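# Sort loose seals into bins by size

## Task

Place each loose seal into the bin that matches its size. A seal only counts if it stays where it is without the robot holding it at the end. Finish by opening the grippers and moving the arms away.

## Robot and tools

Robot: two arms, left_arm and right_arm, each with a two-finger parallel gripper and a wrist camera (cam_left_wrist, cam_right_wrist, both 504x504). Their bases sit in the scene frame at left_arm (+0.005, +0.274, 0) m, quat_wxyz (+0.997, 0, 0, +0.073) and right_arm (+0.025, -0.315, 0) m, quat_wxyz (+0.996, 0, 0, -0.089). The scene frame has its origin on the table surface midway between the arms, +z up, +x pointing out over the table, and left_arm on the +y side. The arm names do not refer to sides of any image.

Gripper geometry: the fingers extend along the gripper's +z axis and close along its y axis. The reported end_effector_position is the point between the finger pads, roughly 1 cm short of the fingertips. Joint ranges (rad), base to hand: waist -2.880 to 2.880, shoulder 0.000 to 3.142, elbow 0.000 to 3.019, wrist pitch -1.693 to 1.571, wrist yaw -1.571 to 1.571, wrist roll -2.094 to 2.094.

The row format (used by execute_actions rows and by move target): a single flat list of 14 numbers, each in [-1, 1], always covering both arms. Order: dx, dy, dz, rx, ry, rz, opening for left_arm, then the same seven for right_arm. The first six of each arm are an offset, not a pose: they are expressed in that gripper's own axes and measured from the gripper pose printed in the most recent result that shows it (before any such result exists in the scene, or for the second and later calls within one reply, they are measured from where the gripper is when the call begins). Scale: 1.0 equals 0.6 m of translation or 180 degrees of rotation; rx, ry, rz form one rotation vector. Opening is absolute, not an offset: +1 fully open (0.094 m), -1 closed. All zeros does not mean stay still; it pulls the gripper back to the reference pose.

execute_actions: takes "actions", a list holding at most one entry, plus optional "pictures" (true to attach camera images; images come automatically when the list is empty). An empty list just reports the state. An entry with "rows" (1 to 15 rows) and "steps" (at most 15, default 15; each step is 1/30 s) applies one row per step, repeating the final row to fill the steps. Every row is counted from the same reference pose, not from the previous row. An entry with only "steps" (up to 300) is a wait that counts from the previous result, including your reply time. An action needs at least 9 steps because its result is captured 9 steps early and those remaining steps then run while you reply. If a call is rejected, nothing is sent.

move: "target" is one 14-number row as above; "speed" is the top path speed in m/s, 0.002 to 0.5 (default 0.25), with rotation capped at twice that in rad/s. Both grippers travel straight toward their targets and arrive together, over 0.5 to 10 s; longer paths are cut off at 10 s. Openings are sent at the start. Paths ignore obstacles and the other arm. Faster moves, or targets set deeper past a contact, press harder. The result adds a "move:" line giving the ending (done, off_target, moving, held, fault; if only one arm is named, the other finished fine), any limits (paced = pose was clipped; held = some steps were blocked, after which the arm may jump faster than speed) and each gripper's remaining distance to its target.

wait: "seconds" 0 to 10; lets the simulation run with no new command. zoom_image: "camera" plus "region" [x0, y0, x1, y1] in pixels from the top-left, up to 504 by 504, for a closer look at the latest image. read_manual: only returns licence text. finished_scene: pass the current scene's number to end and grade it; this is irreversible, so only call it when seals sit correctly on their own and grippers are released and clear.

Control behaviour: each step, the commanded pose is limited to within 70 mm and 16 degrees of the measured pose, then solved by damped inverse kinematics that favours position over orientation. After an action ends an arm only continues to its last clipped pose, so compare the printed pose and send the remainder next time. Arms tend to finish a centimetre or more low and can keep drifting down under zero offsets; to hold an arm, send the correction back to its desired pose in your first call of a reply and zeros afterwards, raising the aim if it still sags. The simulation keeps running while you think and write, so long replies let things move.

Result lines: the state line gives each gripper's position (m) and quat_wxyz; printed positions can be slightly wrong, more at long reach. grip_measured is the finger opening on the command scale (last value in Joint positions is metres); readings may be off by about 1 mm. To hold something, command about 0.03 below grip_measured for a firm grip, less for a gentle one; pads push around 50 to 62 N, less on very thin parts. "pose unreachable" means the clearance check altered or blocked that arm's command; HELD marks blocked steps; "Hand target" shows where the controller is currently driving each gripper. FAULT reports an arm stop. MOTOR HOT appears from 85 °C; at 100 °C an OVER-TEMPERATURE FAULT drops the arm, so avoid holding loads longer than needed.

Avoid: knocking or placing anything off the table, dropping or slipping seals, slamming or pushing hard, and letting the arms collide or press on each other. Occasional external tugs on held parts or pushes on loose items may occur.

Each tool is called after "Request:" by a JSON object that holds its "name" and its "arguments".

## Session

Request:
{"name": "execute_actions", "arguments": {"actions": []}}

Scene clock: 0.00 s of 6900.00 s.
left_arm: end_effector_position=(+0.5845, -0.0775, +0.1903) grip_measured=+1.000 end_effector_quat_wxyz=(+0.538, +0.261, +0.655, -0.463) | right_arm: end_effector_position=(+0.1735, -0.5461, +0.3022) grip_measured=+1.000 end_effector_quat_wxyz=(+0.425, +0.070, +0.716, -0.550)
Joint positions: left_arm=[-0.524  1.888  1.063  0.833  0.71  -0.337  0.094] | right_arm=[-0.799  0.112  0.298 -0.22   0.034 -0.814  0.094]
Joint velocities: left_arm=[-0.005 -0.005  0.002 -0.002  0.037  0.022  0.   ] | right_arm=[-0.015 -0.015 -0.002  0.007 -0.037 -0.037  0.   ]
Hand target (left_arm): +0.589, -0.079, +0.200; +0.546, +0.263, +0.647, -0.463
Hand target (right_arm): +0.172, -0.544, +0.326; +0.434, +0.069, +0.701, -0.561

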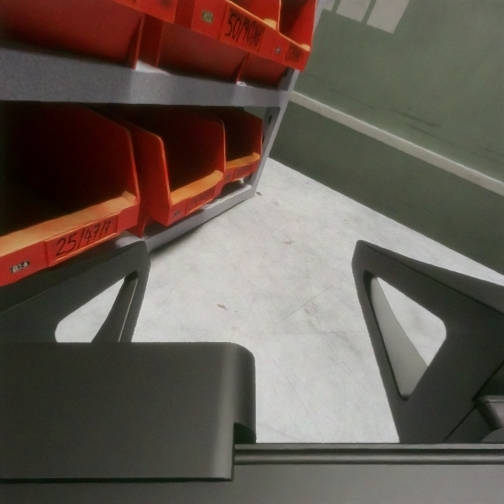

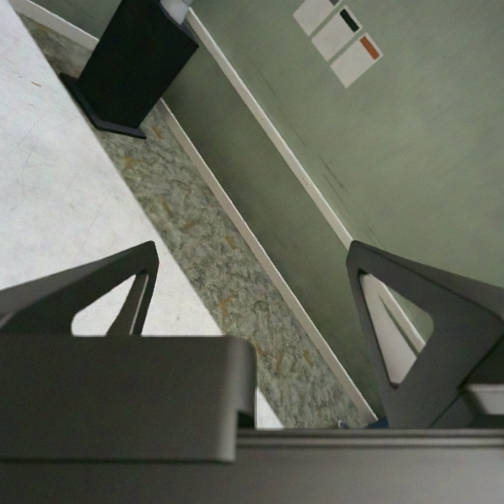

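Request:
{"name": "move", "arguments": {"target": [-0.344,-0.341,-0.441,-0.227,0.257,0.003,1,-0.369,0.252,-0.309,-0.333,-0.210,0.253,1], "speed": 0.2}}

Scene clock: 10.00 s of 6900.00 s.
left_arm: end_effector_position=(+0.3509, +0.1049, +0.4220) grip_measured=+1.000 end_effector_quat_wxyz=(+0.287, +0.222, +0.930, -0.059) | right_arm: end_effector_position=(+0.3001, -0.2519, +0.3505) grip_measured=+1.000 end_effector_quat_wxyz=(+0.760, -0.056, +0.645, +0.060)
Joint positions: left_arm=[-0.605  1.041  1.4   -1.334 -0.012  0.013  0.094] | right_arm=[ 0.501  0.177  0.3    0.041  0.156 -0.034  0.094]
Joint velocities: left_arm=[-0.024 -0.015 -0.007 -0.002 -0.007  0.022  0.   ] | right_arm=[-0.005  0.005  0.012 -0.007  0.037  0.022  0.   ]
Hand target (left_arm): +0.346, +0.104, +0.447; +0.307, +0.221, +0.923, -0.065
Hand target (right_arm): +0.301, -0.249, +0.348; +0.760, -0.054, +0.644, +0.070
Off the commanded pose (left_arm): 0.029 m, 2 deg.
Off the commanded pose (right_arm): 0.002 m, 1 deg.
Kept back: nothing.
After step 90, 2.90 s passed at rest.
move: off_target (left_arm)

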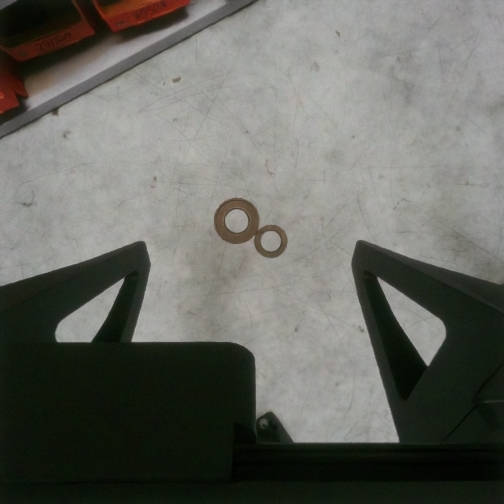

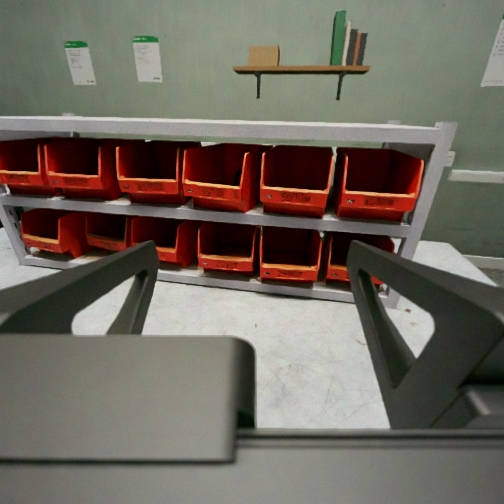

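Request:
{"name": "zoom_image", "arguments": {"camera": "cam_right_wrist", "region": [0, 130, 460, 300]}}

Request:
{"name": "zoom_image", "arguments": {"camera": "cam_left_wrist", "region": [180, 170, 320, 280]}}

Region (0, 130, 460, 300) of cam_right_wrist's 504x504 image, scaled by 1.096, with more detail than that image has; it fills the top 186 rows of this view, and the rest is white.

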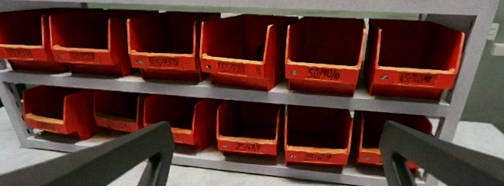

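Region (180, 170, 320, 280) of cam_left_wrist's 504x504 image, scaled by 3.600, with more detail than that image has; it fills the top 396 rows of this view, and the rest is white.

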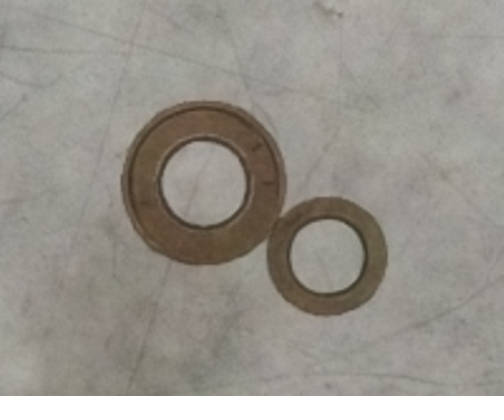

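Request:
{"name": "zoom_image", "arguments": {"camera": "cam_right_wrist", "region": [180, 140, 430, 290]}}

Request:
{"name": "zoom_image", "arguments": {"camera": "cam_right_wrist", "region": [0, 130, 200, 270]}}

Region (180, 140, 430, 290) of cam_right_wrist's 504x504 image, scaled by 2.016, with more detail than that image has; it fills the top 302 rows of this view, and the rest is white.

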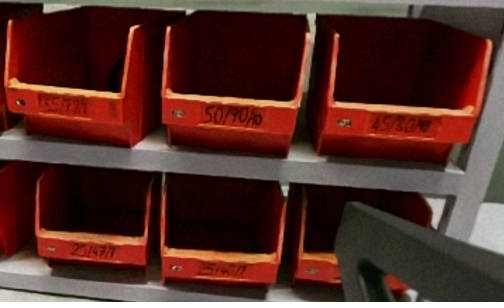

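Region (0, 130, 200, 270) of cam_right_wrist's 504x504 image, scaled by 2.520, with more detail than that image has; it fills the top 353 rows of this view, and the rest is white.

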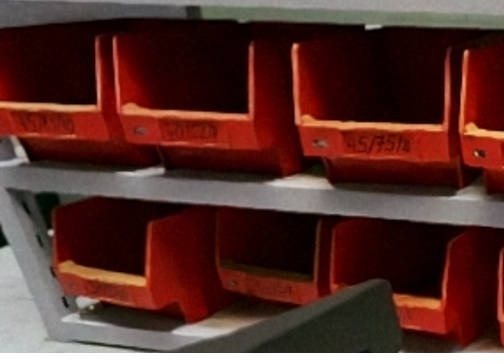

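Request:
{"name": "move", "arguments": {"target": [0.126,0.204,0.164,-0.133,-0.304,-0.077,1,0.108,-0.106,0.135,0.052,0.052,-0.002,1], "speed": 0.25}}

Scene clock: 18.60 s of 6900.00 s.
left_arm: end_effector_position=(+0.3991, +0.2146, +0.2965) grip_measured=+1.000 end_effector_quat_wxyz=(+0.701, +0.004, +0.713, -0.008) | right_arm: end_effector_position=(+0.3904, -0.2983, +0.2667) grip_measured=+1.000 end_effector_quat_wxyz=(+0.684, -0.011, +0.729, -0.005)
Joint positions: left_arm=[-0.393  0.784  0.394  0.372 -0.231 -0.011  0.094] | right_arm=[ 0.261  0.651  0.3    0.287  0.075 -0.017  0.094]
Joint velocities: left_arm=[-0.005  0.005  0.002 -0.012  0.051  0.051  0.   ] | right_arm=[-0.015 -0.015 -0.007  0.002  0.066  0.037  0.   ]
Hand target (left_arm): +0.401, +0.218, +0.300; +0.707, -0.004, +0.707, -0.009
Hand target (right_arm): +0.398, -0.301, +0.300; +0.707, -0.001, +0.707, -0.001
Off the commanded pose (left_arm): 0.006 m, 2 deg.
Off the commanded pose (right_arm): 0.035 m, 4 deg.
Kept back: nothing.
After step 90, 2.90 s passed at rest.
move: off_target (right_arm)

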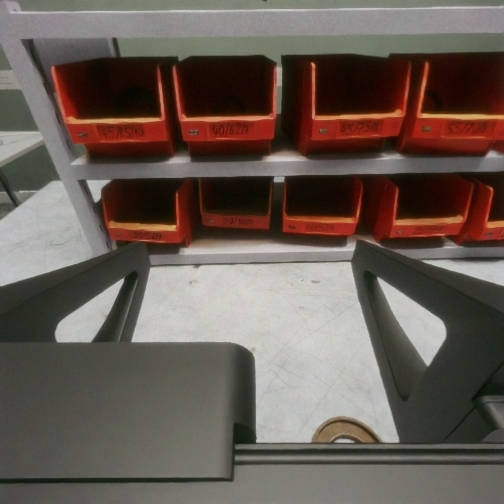

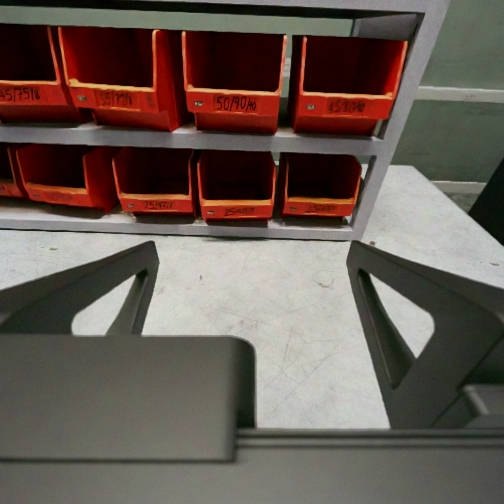

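Request:
{"name": "zoom_image", "arguments": {"camera": "cam_left_wrist", "region": [50, 50, 504, 250]}}

Request:
{"name": "zoom_image", "arguments": {"camera": "cam_right_wrist", "region": [0, 30, 420, 230]}}

Region (50, 50, 504, 250) of cam_left_wrist's 504x504 image, scaled by 1.110, with more detail than that image has; it fills the top 222 rows of this view, and the rest is white.

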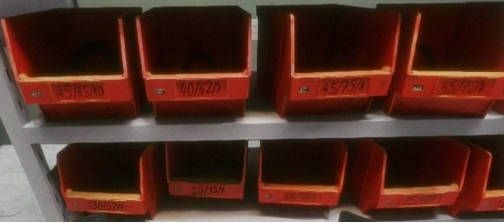

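Region (0, 30, 420, 230) of cam_right_wrist's 504x504 image, scaled by 1.200, with more detail than that image has; it fills the top 240 rows of this view, and the rest is white.

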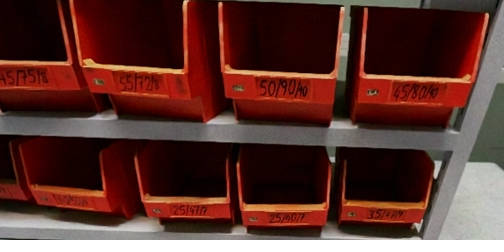

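Request:
{"name": "zoom_image", "arguments": {"camera": "cam_left_wrist", "region": [50, 50, 290, 180]}}

Request:
{"name": "zoom_image", "arguments": {"camera": "cam_left_wrist", "region": [270, 50, 504, 180]}}

Request:
{"name": "zoom_image", "arguments": {"camera": "cam_left_wrist", "region": [90, 170, 504, 260]}}

Region (50, 50, 290, 180) of cam_left_wrist's 504x504 image, scaled by 2.100, with more detail than that image has; it fills the top 273 rows of this view, and the rest is white.

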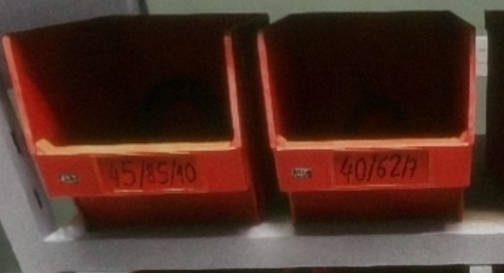

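Region (270, 50, 504, 180) of cam_left_wrist's 504x504 image, scaled by 2.154, with more detail than that image has.

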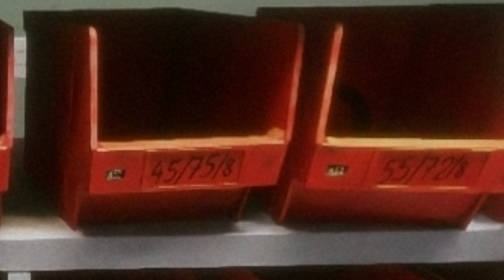

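Region (90, 170, 504, 260) of cam_left_wrist's 504x504 image, scaled by 1.217, with more detail than that image has; it fills the top 110 rows of this view, and the rest is white.

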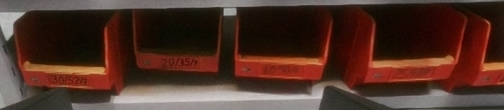

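Request:
{"name": "move", "arguments": {"target": [0.227,-0.108,0.051,0.085,0.489,0.089,-0.064,-0.283,-0.059,-0.086,-0.001,0.28,0.008,1], "speed": 0.25}}

Scene clock: 31.47 s of 6900.00 s.
left_arm: end_effector_position=(+0.4134, +0.1585, +0.1488) grip_measured=-0.061 end_effector_quat_wxyz=(-0.008, +0.173, +0.985, +0.016) | right_arm: end_effector_position=(+0.3471, -0.3255, +0.4080) grip_measured=+1.000 end_effector_quat_wxyz=(+0.282, +0.007, +0.960, -0.000)
Joint positions: left_arm=[-0.433  1.508  1.193 -1.276 -0.03   0.06   0.044] | right_arm=[ 0.139  0.892  1.287 -1.395 -0.017 -0.02   0.094]
Joint velocities: left_arm=[ 0.005 -0.015 -0.012  0.022 -0.037  0.051  0.   ] | right_arm=[-0.005 -0.005 -0.002  0.007 -0.066 -0.022  0.   ]
Hand target (left_arm): +0.425, +0.150, +0.160; +0.001, +0.182, +0.983, +0.014
Hand target (right_arm): +0.351, -0.328, +0.439; +0.309, +0.003, +0.951, -0.004
Off the commanded pose (left_arm): 0.020 m, 2 deg.
Off the commanded pose (right_arm): 0.033 m, 3 deg.
Kept back: nothing.
After step 90, 6.27 s passed at rest.
move: off_target (left_arm, right_arm)

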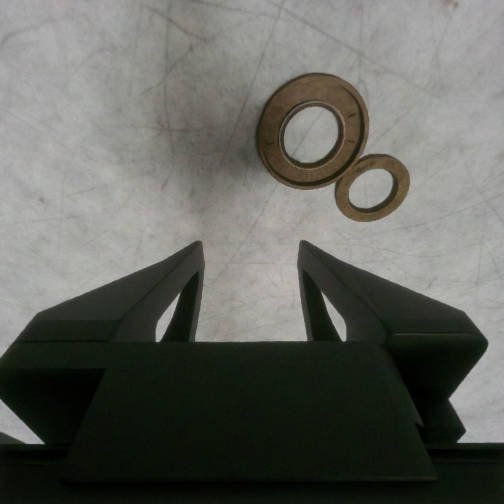

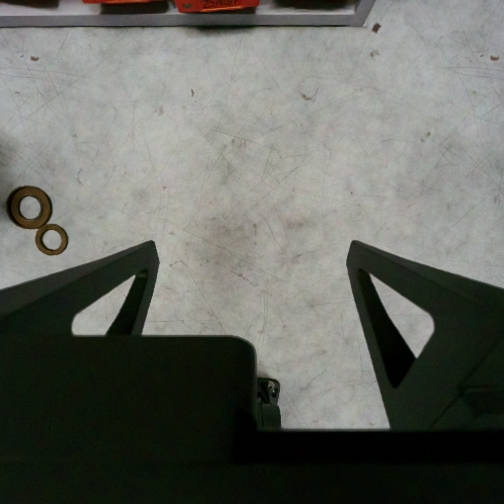

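Request:
{"name": "move", "arguments": {"target": [-0.038,-0.022,0.147,0.009,-0.007,0.006,-0.064,-0.092,0.043,0.020,0,0.182,0,1], "speed": 0.15}}

Scene clock: 36.73 s of 6900.00 s.
left_arm: end_effector_position=(+0.4288, +0.1452, +0.0705) grip_measured=-0.061 end_effector_quat_wxyz=(+0.005, +0.177, +0.984, +0.001) | right_arm: end_effector_position=(+0.3921, -0.3035, +0.3976) grip_measured=+1.000 end_effector_quat_wxyz=(+0.116, +0.003, +0.993, +0.002)
Joint positions: left_arm=[-0.441  1.621  1.103 -1.044 -0.003  0.061  0.044] | right_arm=[ 0.213  1.207  1.55  -1.68   0.004  0.041  0.094]
Joint velocities: left_arm=[-0.015 -0.015 -0.012  0.012 -0.007 -0.007 -0.   ] | right_arm=[-0.015 -0.015  0.007  0.002 -0.007  0.066  0.   ]
Hand target (left_arm): +0.429, +0.140, +0.060; +0.000, +0.182, +0.983, +0.000
Hand target (right_arm): +0.399, -0.300, +0.425; +0.145, +0.006, +0.989, +0.005
Off the commanded pose (left_arm): 0.011 m, 1 deg.
Off the commanded pose (right_arm): 0.031 m, 13 deg.
joint sent to its limit (right arm) — the command would take joint 4 (wrist pitch) past its lower limit, so that joint was sent only as far as its limit.
Kept back: nothing.
After step 90, 0.03 s passed at rest.
move: off_target (left_arm, right_arm)

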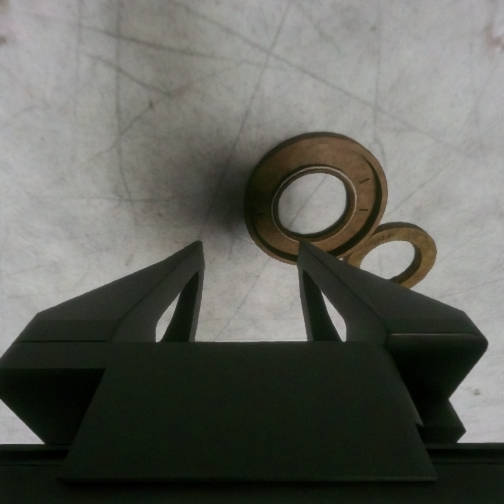

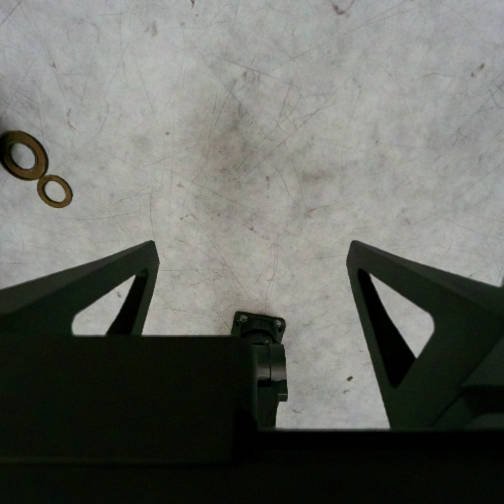

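Request:
{"name": "move", "arguments": {"target": [-0.006,-0.0085,0.084,0,0,0,-0.064,0.268,-0.078,0.104,0,-0.259,0,1], "speed": 0.1}}

Scene clock: 43.90 s of 6900.00 s.
left_arm: end_effector_position=(+0.4322, +0.1429, +0.0324) grip_measured=-0.061 end_effector_quat_wxyz=(+0.011, +0.176, +0.984, +0.000) | right_arm: end_effector_position=(+0.2470, -0.3493, +0.3022) grip_measured=+1.000 end_effector_quat_wxyz=(+0.494, +0.009, +0.869, +0.012)
Joint positions: left_arm=[-0.444  1.678  1.06  -0.93  -0.003  0.055  0.044] | right_arm=[-0.268  0.23   0.628 -0.983 -0.391 -0.213  0.094]
Joint velocities: left_arm=[ 0.005 -0.015 -0.002  0.002  0.007 -0.007 -0.   ] | right_arm=[ 0.005 -0.005  0.012  0.002 -0.007 -0.007  0.   ]
Hand target (left_arm): +0.430, +0.139, +0.020; +0.005, +0.177, +0.984, +0.001
Hand target (right_arm): +0.249, -0.352, +0.302; +0.500, +0.003, +0.866, +0.004
Off the commanded pose (left_arm): 0.013 m, 1 deg.
Off the commanded pose (right_arm): 0.004 m, 2 deg.
Kept back: nothing.
move: off_target (left_arm)

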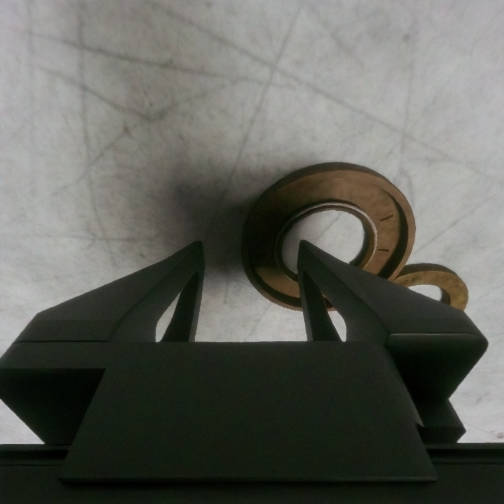

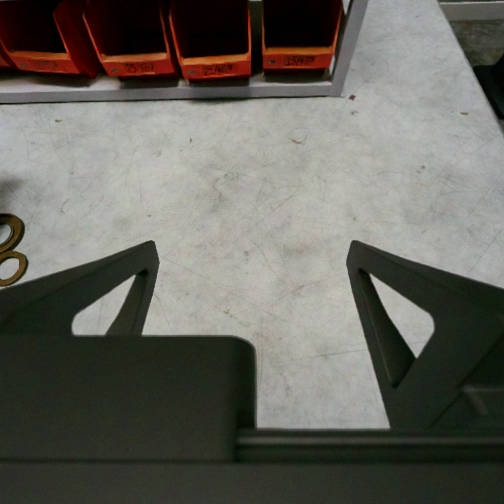

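Request:
{"name": "move", "arguments": {"target": [0.003,-0.007,0.044,0,0,0,-0.064,0,0,0,0,0,0,1], "speed": 0.05}}

Scene clock: 45.57 s of 6900.00 s.
left_arm: end_effector_position=(+0.4306, +0.1434, +0.0169) grip_measured=-0.061 end_effector_quat_wxyz=(+0.016, +0.175, +0.984, -0.001) | right_arm: end_effector_position=(+0.2470, -0.3493, +0.3022) grip_measured=+1.000 end_effector_quat_wxyz=(+0.494, +0.008, +0.869, +0.011)
Joint positions: left_arm=[-0.444  1.695  1.031 -0.875 -0.003  0.053  0.044] | right_arm=[-0.268  0.23   0.628 -0.983 -0.391 -0.216  0.094]
Joint velocities: left_arm=[-0.015 -0.015 -0.002 -0.007  0.051 -0.037 -0.001] | right_arm=[-0.015  0.005 -0.012 -0.022  0.022 -0.007  0.   ]
Hand target (left_arm): +0.429, +0.139, +0.006; +0.012, +0.176, +0.984, -0.000
Hand target (right_arm): +0.247, -0.349, +0.302; +0.494, +0.009, +0.869, +0.012
Off the commanded pose (left_arm): 0.012 m, 1 deg.
Off the commanded pose (right_arm): 0.000 m, 0 deg.
Kept back: nothing.
move: off_target (left_arm)

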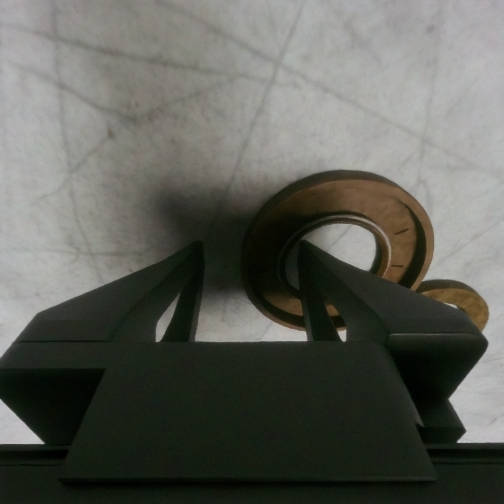

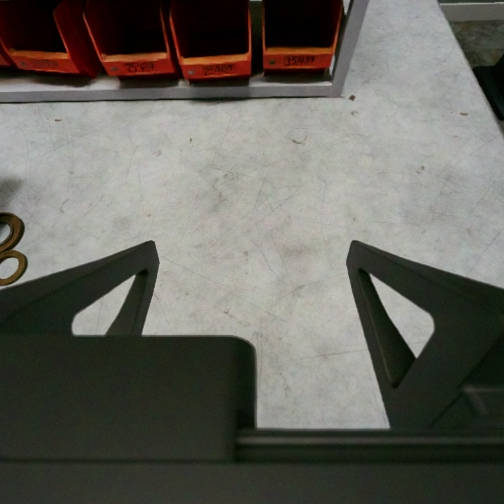

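Request:
{"name": "move", "arguments": {"target": [0.002,-0.006,0.021,0,0,0,-0.63,0,0,0,0,0,0,1], "speed": 0.03}}

Scene clock: 47.37 s of 6900.00 s.
left_arm: end_effector_position=(+0.4300, +0.1434, +0.0159) grip_measured=-0.591 end_effector_quat_wxyz=(+0.016, +0.175, +0.985, -0.001) | right_arm: end_effector_position=(+0.2470, -0.3493, +0.3022) grip_measured=+1.000 end_effector_quat_wxyz=(+0.494, +0.008, +0.869, +0.011)
Joint positions: left_arm=[-0.444  1.695  1.028 -0.871 -0.002  0.053  0.019] | right_arm=[-0.268  0.23   0.628 -0.983 -0.391 -0.216  0.094]
Joint velocities: left_arm=[-0.005  0.005  0.002  0.002 -0.007 -0.007  0.001] | right_arm=[ 0.005  0.005  0.012 -0.012  0.051  0.007  0.   ]
Hand target (left_arm): +0.428, +0.140, +0.005; +0.016, +0.175, +0.984, -0.001
Hand target (right_arm): +0.247, -0.349, +0.302; +0.494, +0.008, +0.869, +0.011
Off the commanded pose (left_arm): 0.012 m, 0 deg.
Off the commanded pose (right_arm): 0.000 m, 0 deg.
Kept back: nothing.
move: off_target (left_arm)

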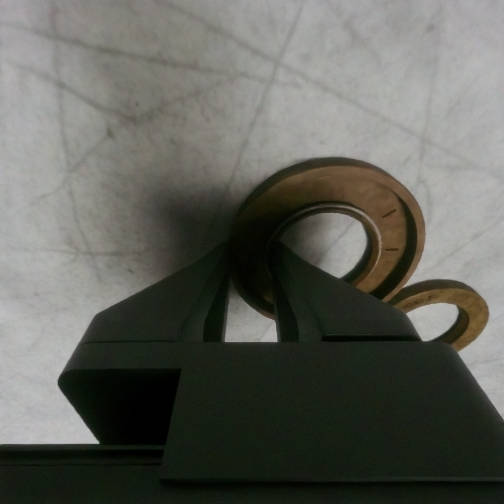

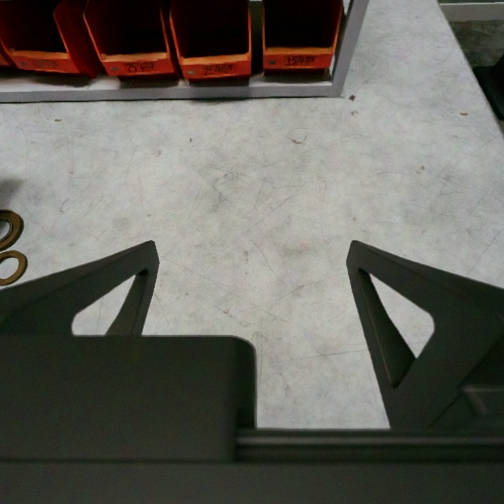

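Request:
{"name": "move", "arguments": {"target": [-0.242,0.602,-0.531,-0.059,-0.3195,-0.101,-0.63,0,0,0,0,0,0,1], "speed": 0.2}}

Scene clock: 51.60 s of 6900.00 s.
left_arm: end_effector_position=(+0.6659, +0.4271, +0.3124) grip_measured=-0.591 end_effector_quat_wxyz=(+0.473, -0.006, +0.881, -0.011) | right_arm: end_effector_position=(+0.2470, -0.3493, +0.3022) grip_measured=+1.000 end_effector_quat_wxyz=(+0.494, +0.008, +0.869, +0.011)
Joint positions: left_arm=[ 0.147  1.603  1.453 -0.459  0.257  0.145  0.019] | right_arm=[-0.268  0.23   0.628 -0.983 -0.391 -0.216  0.094]
Joint velocities: left_arm=[-0.024 -0.005 -0.007 -0.012  0.007 -0.007  0.   ] | right_arm=[ 0.005 -0.005 -0.017  0.007 -0.022 -0.11   0.   ]
Hand target (left_arm): +0.683, +0.434, +0.335; +0.497, -0.007, +0.867, -0.007
Hand target (right_arm): +0.247, -0.349, +0.302; +0.494, +0.008, +0.869, +0.011
Off the commanded pose (left_arm): 0.032 m, 4 deg.
Off the commanded pose (right_arm): 0.000 m, 0 deg.
Kept back: nothing.
move: off_target (left_arm)

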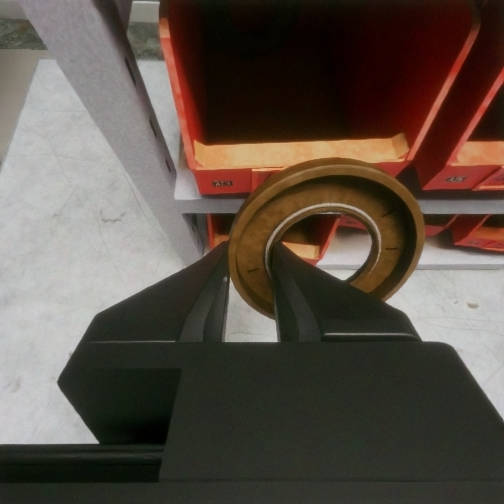

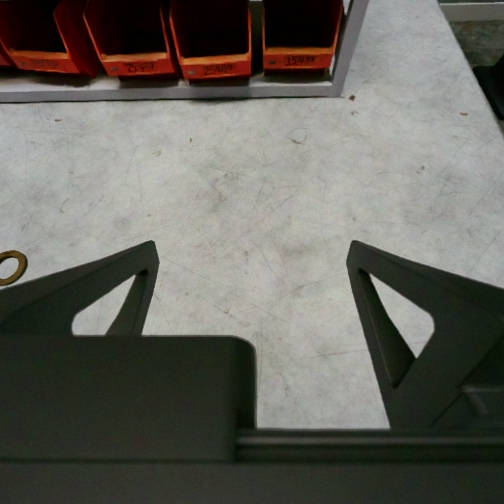

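Request:
{"name": "move", "arguments": {"target": [-0.098,-0.013,0.033,0,-0.02,0,-0.63,0,0,0,0,0,0,1], "speed": 0.1}}

Scene clock: 54.97 s of 6900.00 s.
left_arm: end_effector_position=(+0.7012, +0.4208, +0.3373) grip_measured=-0.591 end_effector_quat_wxyz=(+0.493, -0.007, +0.870, -0.010) | right_arm: end_effector_position=(+0.2470, -0.3493, +0.3022) grip_measured=+1.000 end_effector_quat_wxyz=(+0.494, +0.008, +0.869, +0.011)
Joint positions: left_arm=[ 0.12   1.665  1.57  -0.462  0.238  0.118  0.019] | right_arm=[-0.268  0.23   0.628 -0.983 -0.391 -0.216  0.094]
Joint velocities: left_arm=[-0.005 -0.024  0.002 -0.002  0.037  0.022 -0.   ] | right_arm=[-0.015  0.005 -0.022 -0.017 -0.037 -0.051  0.   ]
Hand target (left_arm): +0.714, +0.419, +0.351; +0.501, -0.006, +0.866, -0.012
Hand target (right_arm): +0.247, -0.349, +0.302; +0.494, +0.008, +0.869, +0.011
Off the commanded pose (left_arm): 0.019 m, 1 deg.
Off the commanded pose (right_arm): 0.000 m, 0 deg.
Kept back: nothing.
move: off_target (left_arm)

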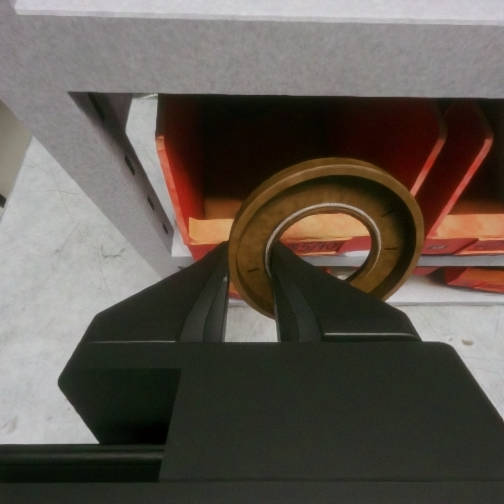

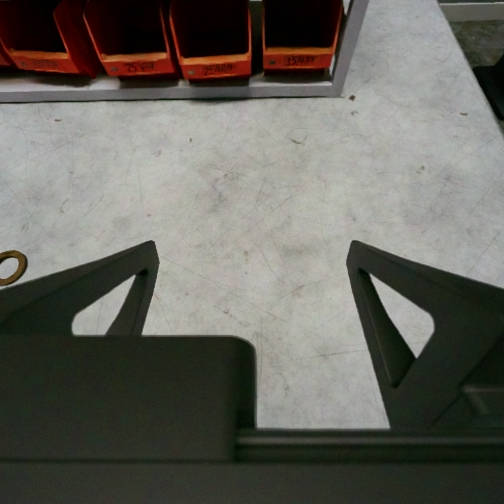

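Request:
{"name": "zoom_image", "arguments": {"camera": "cam_left_wrist", "region": [130, 60, 480, 320]}}

Region (130, 60, 480, 320) of cam_left_wrist's 504x504 image, scaled by 1.440, with more detail than that image has; it fills the top 374 rows of this view, and the rest is white.

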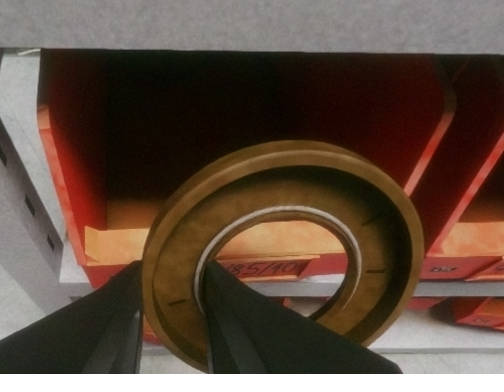

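Request:
{"name": "move", "arguments": {"target": [0,0,0,0,0,0,-0.63,-0.298,0.9385,0.459,-0.2826,-0.2863,-0.0226,1], "speed": 0.3}}

Scene clock: 66.90 s of 6900.00 s.
left_arm: end_effector_position=(+0.7012, +0.4208, +0.3373) grip_measured=-0.591 end_effector_quat_wxyz=(+0.493, -0.007, +0.870, -0.010) | right_arm: end_effector_position=(+0.5690, +0.2039, +0.2824) grip_measured=+1.000 end_effector_quat_wxyz=(+0.741, -0.227, +0.527, +0.350)
Joint positions: left_arm=[ 0.12   1.665  1.57  -0.462  0.238  0.118  0.019] | right_arm=[ 0.917  1.98   1.258  1.073 -0.102  0.071  0.094]
Joint velocities: left_arm=[-0.005 -0.005  0.002 -0.002 -0.022  0.037  0.   ] | right_arm=[-0.015 -0.015 -0.002 -0.007 -0.007  0.051  0.   ]
Hand target (left_arm): +0.701, +0.421, +0.337; +0.493, -0.007, +0.870, -0.010
Hand target (right_arm): +0.570, +0.213, +0.322; +0.764, -0.224, +0.491, +0.355
Off the commanded pose (left_arm): 0.000 m, 0 deg.
Off the commanded pose (right_arm): 0.049 m, 5 deg.
Kept back: nothing.
After step 90, 6.30 s passed at rest.
move: off_target (right_arm); limits=paced

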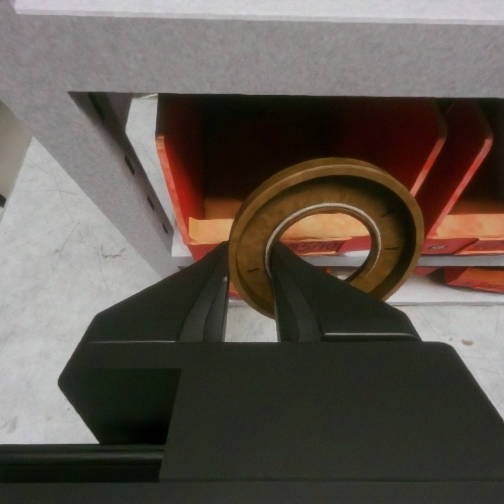

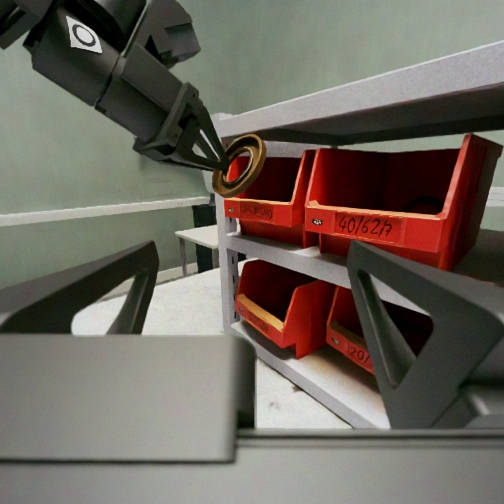

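Request:
{"name": "zoom_image", "arguments": {"camera": "cam_right_wrist", "region": [170, 90, 370, 250]}}

Region (170, 90, 370, 250) of cam_right_wrist's 504x504 image, scaled by 2.520, with more detail than that image has; it fills the top 403 rows of this view, and the rest is white.

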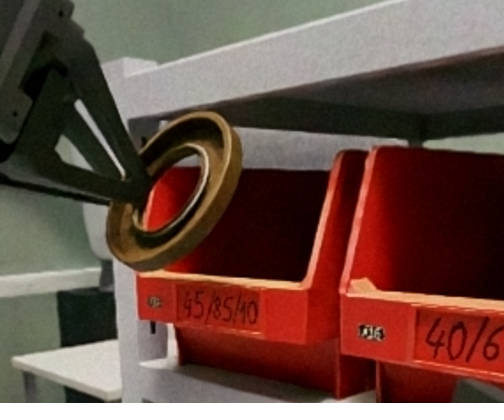

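Request:
{"name": "move", "arguments": {"target": [-0.017,0,-0.010,0,-0.089,0,-0.63,-0.055,0,0.02,0,0,0,1], "speed": 0.05}}

Scene clock: 73.23 s of 6900.00 s.
left_arm: end_effector_position=(+0.7072, +0.4169, +0.3192) grip_measured=-0.591 end_effector_quat_wxyz=(+0.585, -0.007, +0.810, -0.017) | right_arm: end_effector_position=(+0.5693, +0.2042, +0.2904) grip_measured=+1.000 end_effector_quat_wxyz=(+0.730, -0.232, +0.542, +0.346)
Joint positions: left_arm=[ 0.12   1.653  1.375 -0.053  0.27   0.054  0.019] | right_arm=[ 0.917  1.946  1.258  1.001 -0.102  0.071  0.094]
Joint velocities: left_arm=[-0.005 -0.005  0.012  0.032 -0.037  0.051 -0.001] | right_arm=[-0.005  0.015 -0.002 -0.017  0.022  0.007  0.   ]
Hand target (left_arm): +0.701, +0.421, +0.349; +0.610, -0.008, +0.792, -0.012
Hand target (right_arm): +0.569, +0.203, +0.317; +0.741, -0.227, +0.527, +0.350
Off the commanded pose (left_arm): 0.031 m, 4 deg.
Off the commanded pose (right_arm): 0.027 m, 2 deg.
Kept back: nothing.
After step 90, 0.30 s passed at rest.
move: off_target (left_arm, right_arm)

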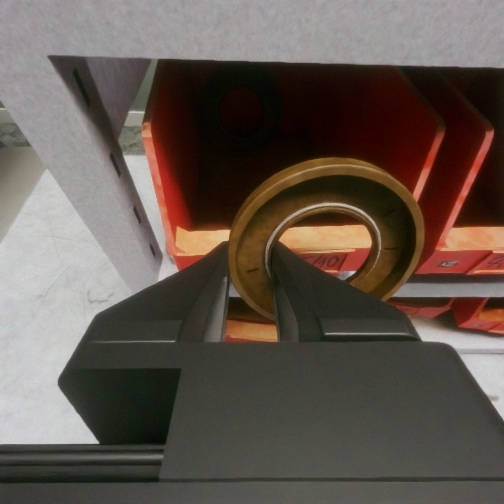

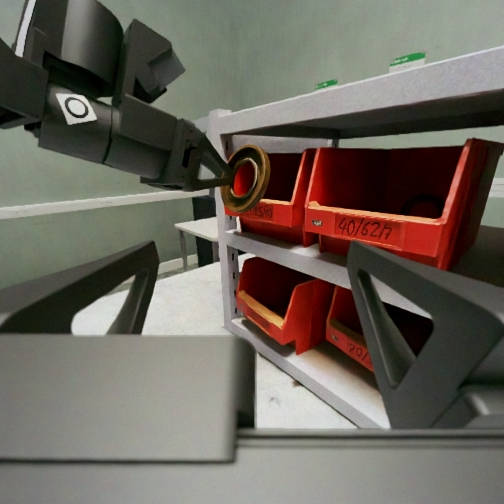

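Request:
{"name": "move", "arguments": {"target": [-0.082,0.005,-0.038,0,-0.035,0,-0.63,-0.05,0,0.018,0,0,0,1], "speed": 0.05}}

Request:
{"name": "zoom_image", "arguments": {"camera": "cam_right_wrist", "region": [170, 90, 370, 250]}}

Scene clock: 75.30 s of 6900.00 s.
left_arm: end_effector_position=(+0.7047, +0.4153, +0.3388) grip_measured=-0.591 end_effector_quat_wxyz=(+0.603, -0.008, +0.797, -0.024) | right_arm: end_effector_position=(+0.5695, +0.2044, +0.2945) grip_measured=+1.000 end_effector_quat_wxyz=(+0.719, -0.236, +0.557, +0.342)
Joint positions: left_arm=[ 0.122  1.633  1.375 -0.029  0.286  0.034  0.019] | right_arm=[ 0.917  1.919  1.258  0.935 -0.102  0.071  0.094]
Joint velocities: left_arm=[-0.015  0.005 -0.017  0.002 -0.037 -0.051 -0.002] | right_arm=[-0.005 -0.005  0.012 -0.032 -0.051 -0.007  0.   ]
Hand target (left_arm): +0.700, +0.421, +0.373; +0.629, -0.008, +0.777, -0.018
Hand target (right_arm): +0.570, +0.204, +0.322; +0.730, -0.232, +0.541, +0.346
Off the commanded pose (left_arm): 0.035 m, 4 deg.
Off the commanded pose (right_arm): 0.028 m, 2 deg.
Kept back: nothing.
move: off_target (left_arm, right_arm)

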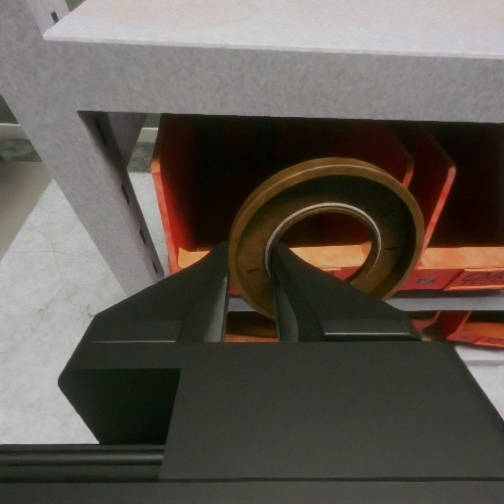

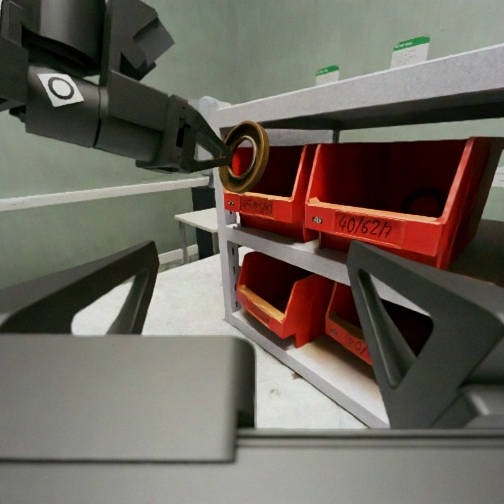

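Region (170, 90, 370, 250) of cam_right_wrist's 504x504 image, scaled by 2.520, with more detail than that image has; it fills the top 403 rows of this view, and the rest is white.

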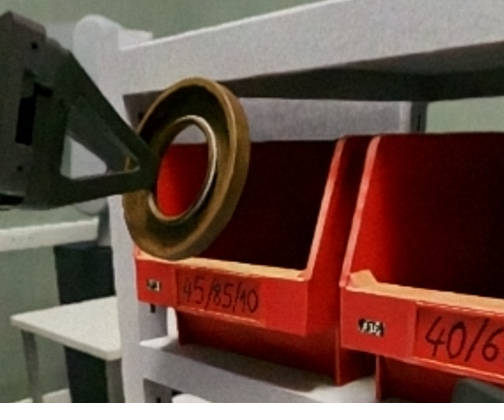

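Request:
{"name": "move", "arguments": {"target": [-0.061,0.007,0.009,0,-0.02,0,-0.63,-0.045,0,0.016,0,-0.01,0,1], "speed": 0.02}}

Request:
{"name": "zoom_image", "arguments": {"camera": "cam_right_wrist", "region": [170, 90, 370, 250]}}

Scene clock: 80.50 s of 6900.00 s.
left_arm: end_effector_position=(+0.7059, +0.4153, +0.3434) grip_measured=-0.591 end_effector_quat_wxyz=(+0.606, -0.010, +0.795, -0.027) | right_arm: end_effector_position=(+0.5702, +0.2051, +0.2910) grip_measured=+1.000 end_effector_quat_wxyz=(+0.715, -0.238, +0.562, +0.341)
Joint positions: left_arm=[ 0.122  1.633  1.383 -0.029  0.288  0.024  0.019] | right_arm=[ 0.917  1.919  1.258  0.92  -0.102  0.071  0.094]
Joint velocities: left_arm=[-0.005 -0.005 -0.017  0.002 -0.022 -0.007 -0.   ] | right_arm=[ 0.015 -0.005  0.012 -0.002 -0.037  0.066  0.   ]
Hand target (left_arm): +0.718, +0.420, +0.372; +0.628, -0.009, +0.778, -0.024
Hand target (right_arm): +0.571, +0.205, +0.323; +0.728, -0.231, +0.545, +0.346
Off the commanded pose (left_arm): 0.033 m, 3 deg.
Off the commanded pose (right_arm): 0.032 m, 3 deg.
Kept back: nothing.
move: off_target (left_arm, right_arm)

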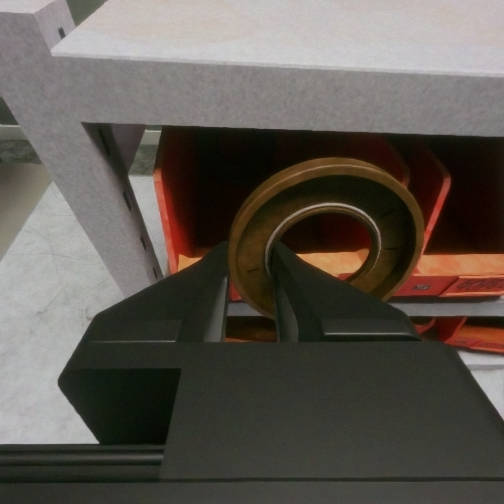

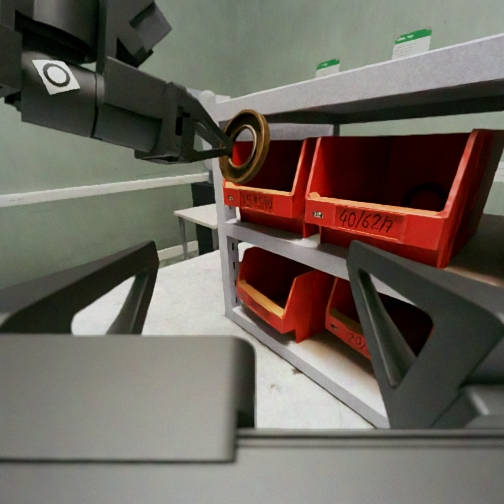

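Region (170, 90, 370, 250) of cam_right_wrist's 504x504 image, scaled by 2.520, with more detail than that image has; it fills the top 403 rows of this view, and the rest is white.

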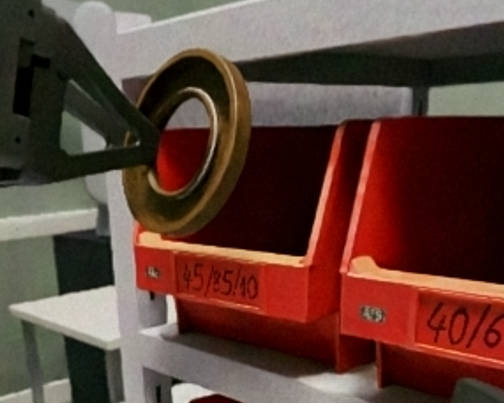

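Request:
{"name": "move", "arguments": {"target": [-0.018,0.008,0.002,0,0.067,0,-0.63,-0.045,0,0.016,0,-0.015,0,1], "speed": 0.04}}

Request:
{"name": "zoom_image", "arguments": {"camera": "cam_right_wrist", "region": [170, 70, 370, 230]}}

Scene clock: 86.20 s of 6900.00 s.
left_arm: end_effector_position=(+0.6963, +0.4146, +0.3384) grip_measured=-0.591 end_effector_quat_wxyz=(+0.510, -0.011, +0.859, -0.031) | right_arm: end_effector_position=(+0.5702, +0.2051, +0.2910) grip_measured=+1.000 end_effector_quat_wxyz=(+0.715, -0.238, +0.562, +0.341)
Joint positions: left_arm=[ 0.122  1.642  1.52  -0.397  0.276  0.082  0.019] | right_arm=[ 0.917  1.919  1.258  0.92  -0.102  0.071  0.094]
Joint velocities: left_arm=[-0.015 -0.005 -0.007 -0.037  0.007  0.051 -0.001] | right_arm=[-0.005  0.005  0.027 -0.017 -0.066 -0.051  0.   ]
Hand target (left_arm): +0.709, +0.420, +0.353; +0.519, -0.007, +0.854, -0.025
Hand target (right_arm): +0.572, +0.206, +0.319; +0.728, -0.230, +0.545, +0.346
Off the commanded pose (left_arm): 0.021 m, 1 deg.
Off the commanded pose (right_arm): 0.029 m, 3 deg.
Kept back: nothing.
move: off_target (left_arm, right_arm)

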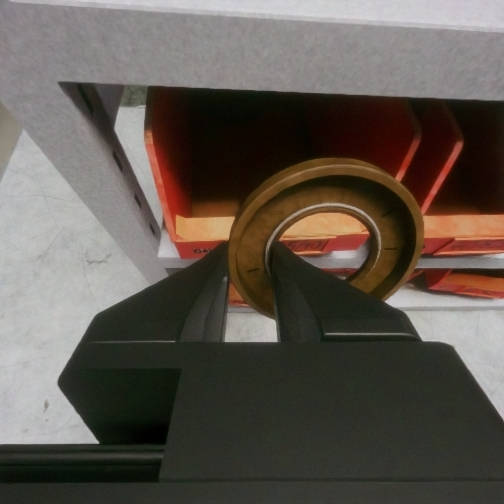

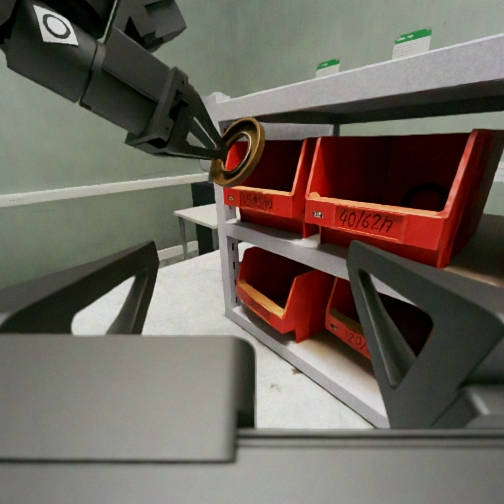

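Region (170, 70, 370, 230) of cam_right_wrist's 504x504 image, scaled by 2.520, with more detail than that image has; it fills the top 403 rows of this view, and the rest is white.

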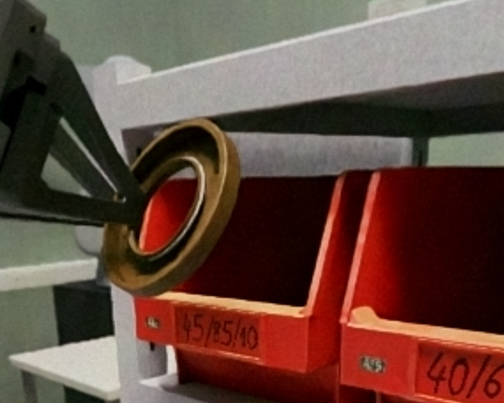

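Request:
{"name": "move", "arguments": {"target": [-0.044,0.017,0.046,0,-0.005,0,-0.63,-0.045,0,0.016,0,-0.015,0,1], "speed": 0.03}}

Request:
{"name": "zoom_image", "arguments": {"camera": "cam_right_wrist", "region": [170, 70, 370, 230]}}

Scene clock: 89.17 s of 6900.00 s.
left_arm: end_effector_position=(+0.7198, +0.4211, +0.3334) grip_measured=-0.591 end_effector_quat_wxyz=(+0.509, -0.010, +0.860, -0.031) | right_arm: end_effector_position=(+0.5702, +0.2051, +0.2910) grip_measured=+1.000 end_effector_quat_wxyz=(+0.715, -0.238, +0.562, +0.341)
Joint positions: left_arm=[ 0.122  1.708  1.594 -0.408  0.276  0.083  0.019] | right_arm=[ 0.917  1.919  1.258  0.92  -0.102  0.071  0.094]
Joint velocities: left_arm=[-0.005  0.005 -0.027  0.017 -0.022 -0.037 -0.   ] | right_arm=[-0.005 -0.005 -0.017 -0.012  0.007  0.022  0.   ]
Hand target (left_arm): +0.732, +0.424, +0.348; +0.518, -0.011, +0.855, -0.031
Hand target (right_arm): +0.572, +0.206, +0.319; +0.728, -0.230, +0.545, +0.346
Off the commanded pose (left_arm): 0.020 m, 1 deg.
Off the commanded pose (right_arm): 0.029 m, 3 deg.
Kept back: nothing.
move: off_target (left_arm, right_arm)

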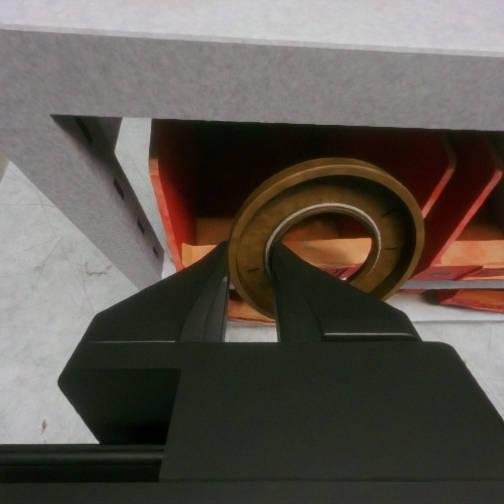

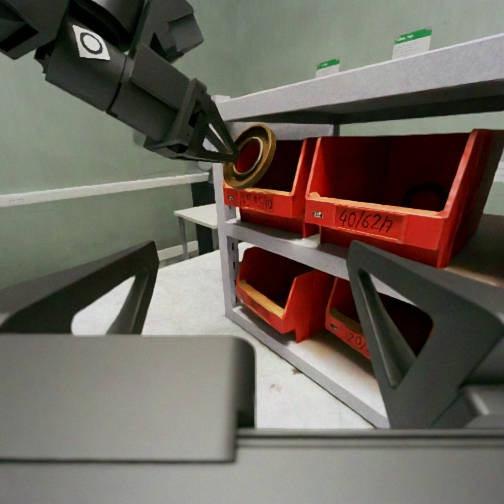

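Region (170, 70, 370, 230) of cam_right_wrist's 504x504 image, scaled by 2.520, with more detail than that image has; it fills the top 403 rows of this view, and the rest is white.

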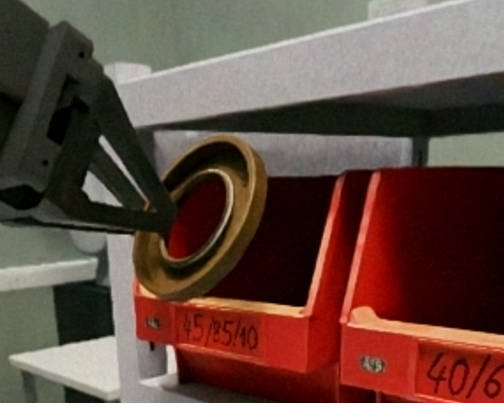

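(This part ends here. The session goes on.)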